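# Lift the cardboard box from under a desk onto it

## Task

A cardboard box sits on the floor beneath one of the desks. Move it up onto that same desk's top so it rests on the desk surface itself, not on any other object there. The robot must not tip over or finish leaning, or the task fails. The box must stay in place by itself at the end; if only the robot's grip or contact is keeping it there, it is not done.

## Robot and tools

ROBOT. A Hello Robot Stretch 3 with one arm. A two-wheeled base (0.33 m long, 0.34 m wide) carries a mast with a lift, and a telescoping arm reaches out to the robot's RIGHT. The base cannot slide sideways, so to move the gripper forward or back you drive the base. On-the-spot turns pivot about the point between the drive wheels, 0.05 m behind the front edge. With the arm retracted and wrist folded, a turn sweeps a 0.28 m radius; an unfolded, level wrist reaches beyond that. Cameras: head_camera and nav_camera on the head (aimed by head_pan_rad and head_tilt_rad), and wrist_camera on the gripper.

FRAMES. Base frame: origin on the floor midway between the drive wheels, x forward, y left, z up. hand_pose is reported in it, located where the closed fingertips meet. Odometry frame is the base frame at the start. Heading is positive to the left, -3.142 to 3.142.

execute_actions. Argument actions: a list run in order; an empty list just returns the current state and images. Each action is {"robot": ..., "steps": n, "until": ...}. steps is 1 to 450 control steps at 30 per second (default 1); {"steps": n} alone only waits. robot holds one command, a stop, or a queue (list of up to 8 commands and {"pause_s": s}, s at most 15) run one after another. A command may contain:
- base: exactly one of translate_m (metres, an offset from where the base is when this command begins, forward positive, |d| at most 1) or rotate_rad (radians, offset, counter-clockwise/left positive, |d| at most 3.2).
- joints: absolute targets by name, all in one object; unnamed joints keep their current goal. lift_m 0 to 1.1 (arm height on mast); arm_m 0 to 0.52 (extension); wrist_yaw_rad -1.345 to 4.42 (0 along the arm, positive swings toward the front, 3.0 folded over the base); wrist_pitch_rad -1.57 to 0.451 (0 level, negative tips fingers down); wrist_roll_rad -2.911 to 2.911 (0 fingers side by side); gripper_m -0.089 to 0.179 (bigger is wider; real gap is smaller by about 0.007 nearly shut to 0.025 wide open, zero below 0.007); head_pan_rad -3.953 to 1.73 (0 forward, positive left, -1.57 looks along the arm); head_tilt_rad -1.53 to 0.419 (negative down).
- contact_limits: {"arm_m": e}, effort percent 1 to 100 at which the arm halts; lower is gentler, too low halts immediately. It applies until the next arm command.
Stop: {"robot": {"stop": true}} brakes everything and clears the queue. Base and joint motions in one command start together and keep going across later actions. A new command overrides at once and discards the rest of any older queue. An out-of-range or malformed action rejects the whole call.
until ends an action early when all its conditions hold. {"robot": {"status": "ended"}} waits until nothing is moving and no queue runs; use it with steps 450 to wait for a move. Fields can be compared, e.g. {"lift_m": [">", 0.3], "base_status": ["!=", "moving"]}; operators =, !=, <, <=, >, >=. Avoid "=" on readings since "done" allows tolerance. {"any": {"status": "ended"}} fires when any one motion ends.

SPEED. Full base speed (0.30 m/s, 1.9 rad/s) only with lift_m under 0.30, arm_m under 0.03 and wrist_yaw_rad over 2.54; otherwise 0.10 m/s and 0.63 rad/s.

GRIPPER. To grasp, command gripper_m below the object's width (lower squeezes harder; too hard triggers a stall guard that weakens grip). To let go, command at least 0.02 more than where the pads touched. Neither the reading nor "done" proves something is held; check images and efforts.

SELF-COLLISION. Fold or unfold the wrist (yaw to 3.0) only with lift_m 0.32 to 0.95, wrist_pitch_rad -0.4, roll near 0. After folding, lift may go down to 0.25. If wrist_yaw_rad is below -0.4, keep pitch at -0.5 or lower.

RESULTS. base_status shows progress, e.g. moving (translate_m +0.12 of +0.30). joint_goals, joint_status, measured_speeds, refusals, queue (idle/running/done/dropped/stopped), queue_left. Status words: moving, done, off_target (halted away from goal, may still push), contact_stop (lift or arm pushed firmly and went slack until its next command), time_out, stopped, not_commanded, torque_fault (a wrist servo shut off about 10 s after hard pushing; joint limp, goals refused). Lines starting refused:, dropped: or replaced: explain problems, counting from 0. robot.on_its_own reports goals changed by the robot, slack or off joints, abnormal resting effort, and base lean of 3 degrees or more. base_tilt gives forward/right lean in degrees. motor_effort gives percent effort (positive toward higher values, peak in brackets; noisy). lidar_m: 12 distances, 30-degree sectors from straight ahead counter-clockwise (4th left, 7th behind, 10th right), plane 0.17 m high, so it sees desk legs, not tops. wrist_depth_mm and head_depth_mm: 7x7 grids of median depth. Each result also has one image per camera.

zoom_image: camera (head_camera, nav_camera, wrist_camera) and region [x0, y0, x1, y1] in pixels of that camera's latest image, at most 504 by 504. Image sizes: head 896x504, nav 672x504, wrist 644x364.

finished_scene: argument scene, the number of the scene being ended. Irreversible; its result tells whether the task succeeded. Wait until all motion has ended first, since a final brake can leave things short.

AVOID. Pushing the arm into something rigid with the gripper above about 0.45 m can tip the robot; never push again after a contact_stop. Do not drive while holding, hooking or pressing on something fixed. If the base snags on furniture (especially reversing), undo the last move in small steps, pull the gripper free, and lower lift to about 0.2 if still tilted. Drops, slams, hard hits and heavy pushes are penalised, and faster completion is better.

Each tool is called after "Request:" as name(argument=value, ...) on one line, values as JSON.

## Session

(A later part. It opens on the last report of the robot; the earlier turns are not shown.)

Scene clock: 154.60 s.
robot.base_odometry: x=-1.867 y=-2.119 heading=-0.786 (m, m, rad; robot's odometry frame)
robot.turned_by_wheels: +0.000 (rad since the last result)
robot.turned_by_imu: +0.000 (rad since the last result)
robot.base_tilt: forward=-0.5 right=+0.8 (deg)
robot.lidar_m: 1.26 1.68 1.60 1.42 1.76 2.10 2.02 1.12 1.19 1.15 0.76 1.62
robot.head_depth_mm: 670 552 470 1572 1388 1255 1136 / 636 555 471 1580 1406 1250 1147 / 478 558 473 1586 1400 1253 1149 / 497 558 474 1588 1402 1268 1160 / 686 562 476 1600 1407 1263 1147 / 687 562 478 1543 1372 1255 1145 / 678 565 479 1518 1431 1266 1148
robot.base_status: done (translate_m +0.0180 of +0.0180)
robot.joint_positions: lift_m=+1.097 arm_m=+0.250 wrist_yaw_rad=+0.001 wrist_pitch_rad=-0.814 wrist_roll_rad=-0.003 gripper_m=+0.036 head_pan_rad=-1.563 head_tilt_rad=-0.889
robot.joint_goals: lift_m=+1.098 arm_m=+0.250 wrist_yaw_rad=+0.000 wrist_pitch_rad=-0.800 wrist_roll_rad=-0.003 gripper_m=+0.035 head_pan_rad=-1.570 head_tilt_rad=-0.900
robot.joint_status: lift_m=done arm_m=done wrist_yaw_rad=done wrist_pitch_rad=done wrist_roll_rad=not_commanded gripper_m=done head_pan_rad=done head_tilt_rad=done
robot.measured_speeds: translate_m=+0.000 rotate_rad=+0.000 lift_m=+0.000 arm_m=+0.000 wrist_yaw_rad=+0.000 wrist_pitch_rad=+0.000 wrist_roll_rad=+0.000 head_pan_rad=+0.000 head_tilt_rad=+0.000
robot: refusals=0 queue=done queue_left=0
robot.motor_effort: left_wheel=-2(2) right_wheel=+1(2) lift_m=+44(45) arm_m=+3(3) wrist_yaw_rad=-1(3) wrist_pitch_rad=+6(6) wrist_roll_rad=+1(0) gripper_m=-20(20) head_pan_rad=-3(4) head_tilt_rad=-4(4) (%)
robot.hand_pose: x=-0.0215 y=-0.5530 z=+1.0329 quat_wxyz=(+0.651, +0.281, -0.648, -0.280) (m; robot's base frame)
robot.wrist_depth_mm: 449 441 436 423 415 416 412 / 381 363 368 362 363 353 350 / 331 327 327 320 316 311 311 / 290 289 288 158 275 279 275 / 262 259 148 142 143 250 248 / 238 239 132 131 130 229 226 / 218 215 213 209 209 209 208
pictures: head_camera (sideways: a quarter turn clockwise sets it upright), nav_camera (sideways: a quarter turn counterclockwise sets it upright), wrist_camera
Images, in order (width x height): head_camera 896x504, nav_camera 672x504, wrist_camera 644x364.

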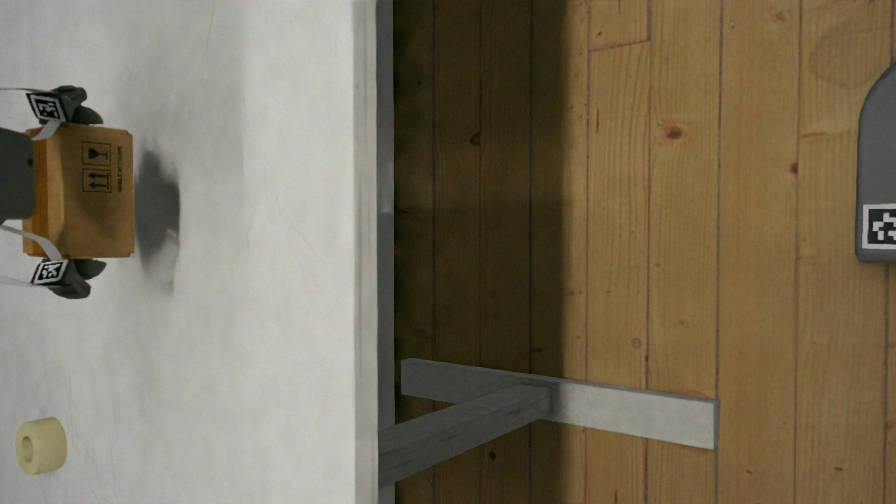

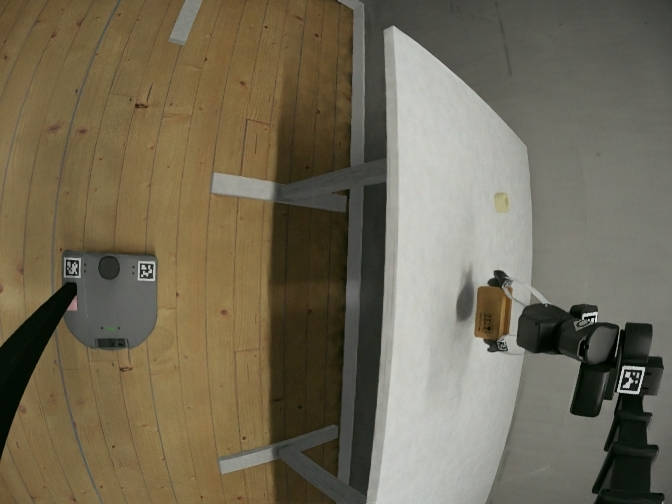

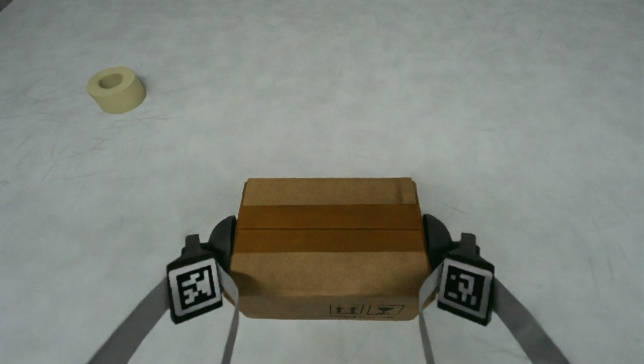

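Request:
execute_actions(actions=[{"robot":[{"joints":{"lift_m":1.045}},{"joints":{"gripper_m":0.16}},{"joints":{"lift_m":1.098}}],"steps":450,"until":{"robot":{"status":"ended"}}}])

Scene clock: 164.37 s.
robot.base_odometry: x=-1.867 y=-2.119 heading=-0.786 (m, m, rad; robot's odometry frame)
robot.turned_by_wheels: +0.000 (rad since the last result)
robot.turned_by_imu: +0.000 (rad since the last result)
robot.base_tilt: forward=-0.6 right=+0.8 (deg)
robot.lidar_m: 1.26 1.68 1.60 1.42 1.76 2.10 2.02 1.12 1.19 1.15 0.77 1.61
robot.head_depth_mm: 667 551 470 1571 1398 1249 1131 / 665 541 472 1580 1397 1256 1156 / 657 529 471 1594 1402 1258 1156 / 680 535 474 1602 1409 1259 1156 / 686 562 476 1595 1405 1263 1149 / 685 565 478 1548 1374 1254 1147 / 676 566 478 1519 1420 1270 1146
robot.base_status: done (translate_m +0.0180 of +0.0180)
robot.joint_positions: lift_m=+1.097 arm_m=+0.250 wrist_yaw_rad=+0.001 wrist_pitch_rad=-0.814 wrist_roll_rad=-0.003 gripper_m=+0.160 head_pan_rad=-1.563 head_tilt_rad=-0.889
robot.joint_goals: lift_m=+1.098 arm_m=+0.250 wrist_yaw_rad=+0.000 wrist_pitch_rad=-0.800 wrist_roll_rad=-0.003 gripper_m=+0.160 head_pan_rad=-1.570 head_tilt_rad=-0.900
robot.joint_status: lift_m=done arm_m=done wrist_yaw_rad=done wrist_pitch_rad=done wrist_roll_rad=not_commanded gripper_m=done head_pan_rad=done head_tilt_rad=done
robot.measured_speeds: translate_m=+0.000 rotate_rad=+0.000 lift_m=+0.000 arm_m=+0.000 wrist_yaw_rad=+0.000 wrist_pitch_rad=+0.000 wrist_roll_rad=+0.000 head_pan_rad=+0.000 head_tilt_rad=+0.000
robot: refusals=0 queue=done queue_left=0
robot.motor_effort: left_wheel=-2(1) right_wheel=+2(2) lift_m=+43(46) arm_m=+3(3) wrist_yaw_rad=-2(1) wrist_pitch_rad=+6(5) wrist_roll_rad=+1(1) gripper_m=+0(84) head_pan_rad=-3(4) head_tilt_rad=-4(4) (%)
robot.hand_pose: x=-0.0215 y=-0.5530 z=+1.0330 quat_wxyz=(+0.651, +0.281, -0.648, -0.280) (m; robot's base frame)
robot.wrist_depth_mm: 449 445 434 429 424 412 411 / 381 361 370 367 363 358 354 / 332 329 323 317 317 314 311 / 293 292 285 284 279 278 276 / 262 267 256 200 249 253 247 / 238 - 230 182 221 226 225 / 217 214 213 208 207 208 206
pictures: head_camera (sideways: a quarter turn clockwise sets it upright), nav_camera (sideways: a quarter turn counterclockwise sets it upright), wrist_camera
Images, in order (width x height): head_camera 896x504, nav_camera 672x504, wrist_camera 644x364.

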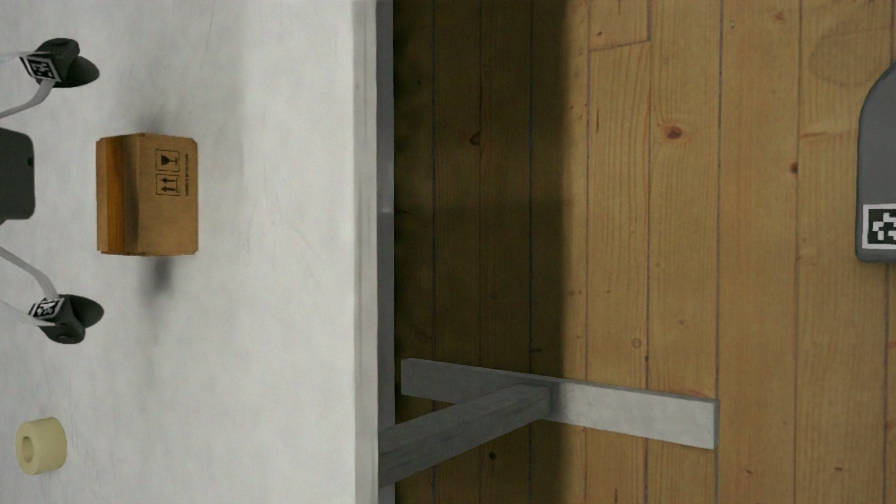

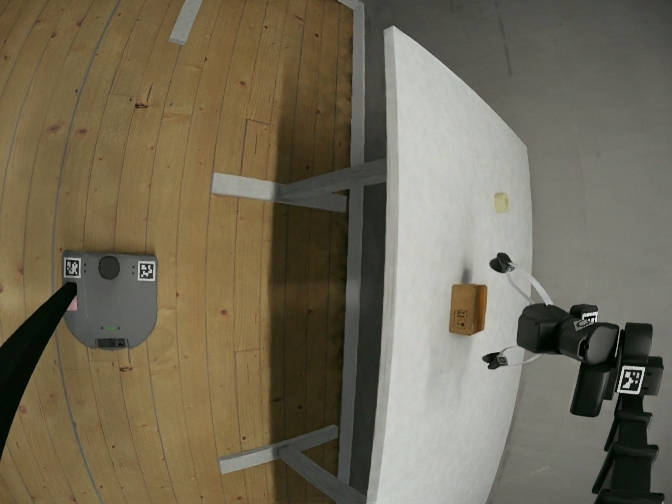

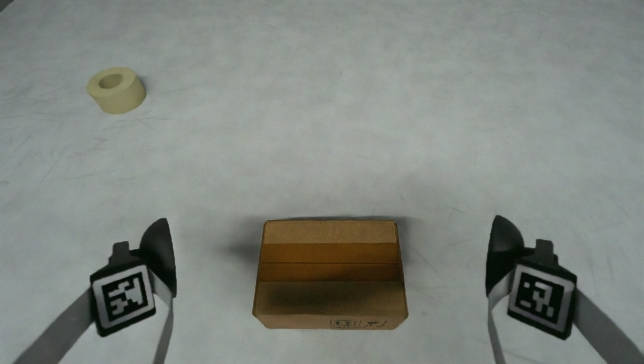

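Request:
finished_scene(scene=2)

The scene is finished: the task was done.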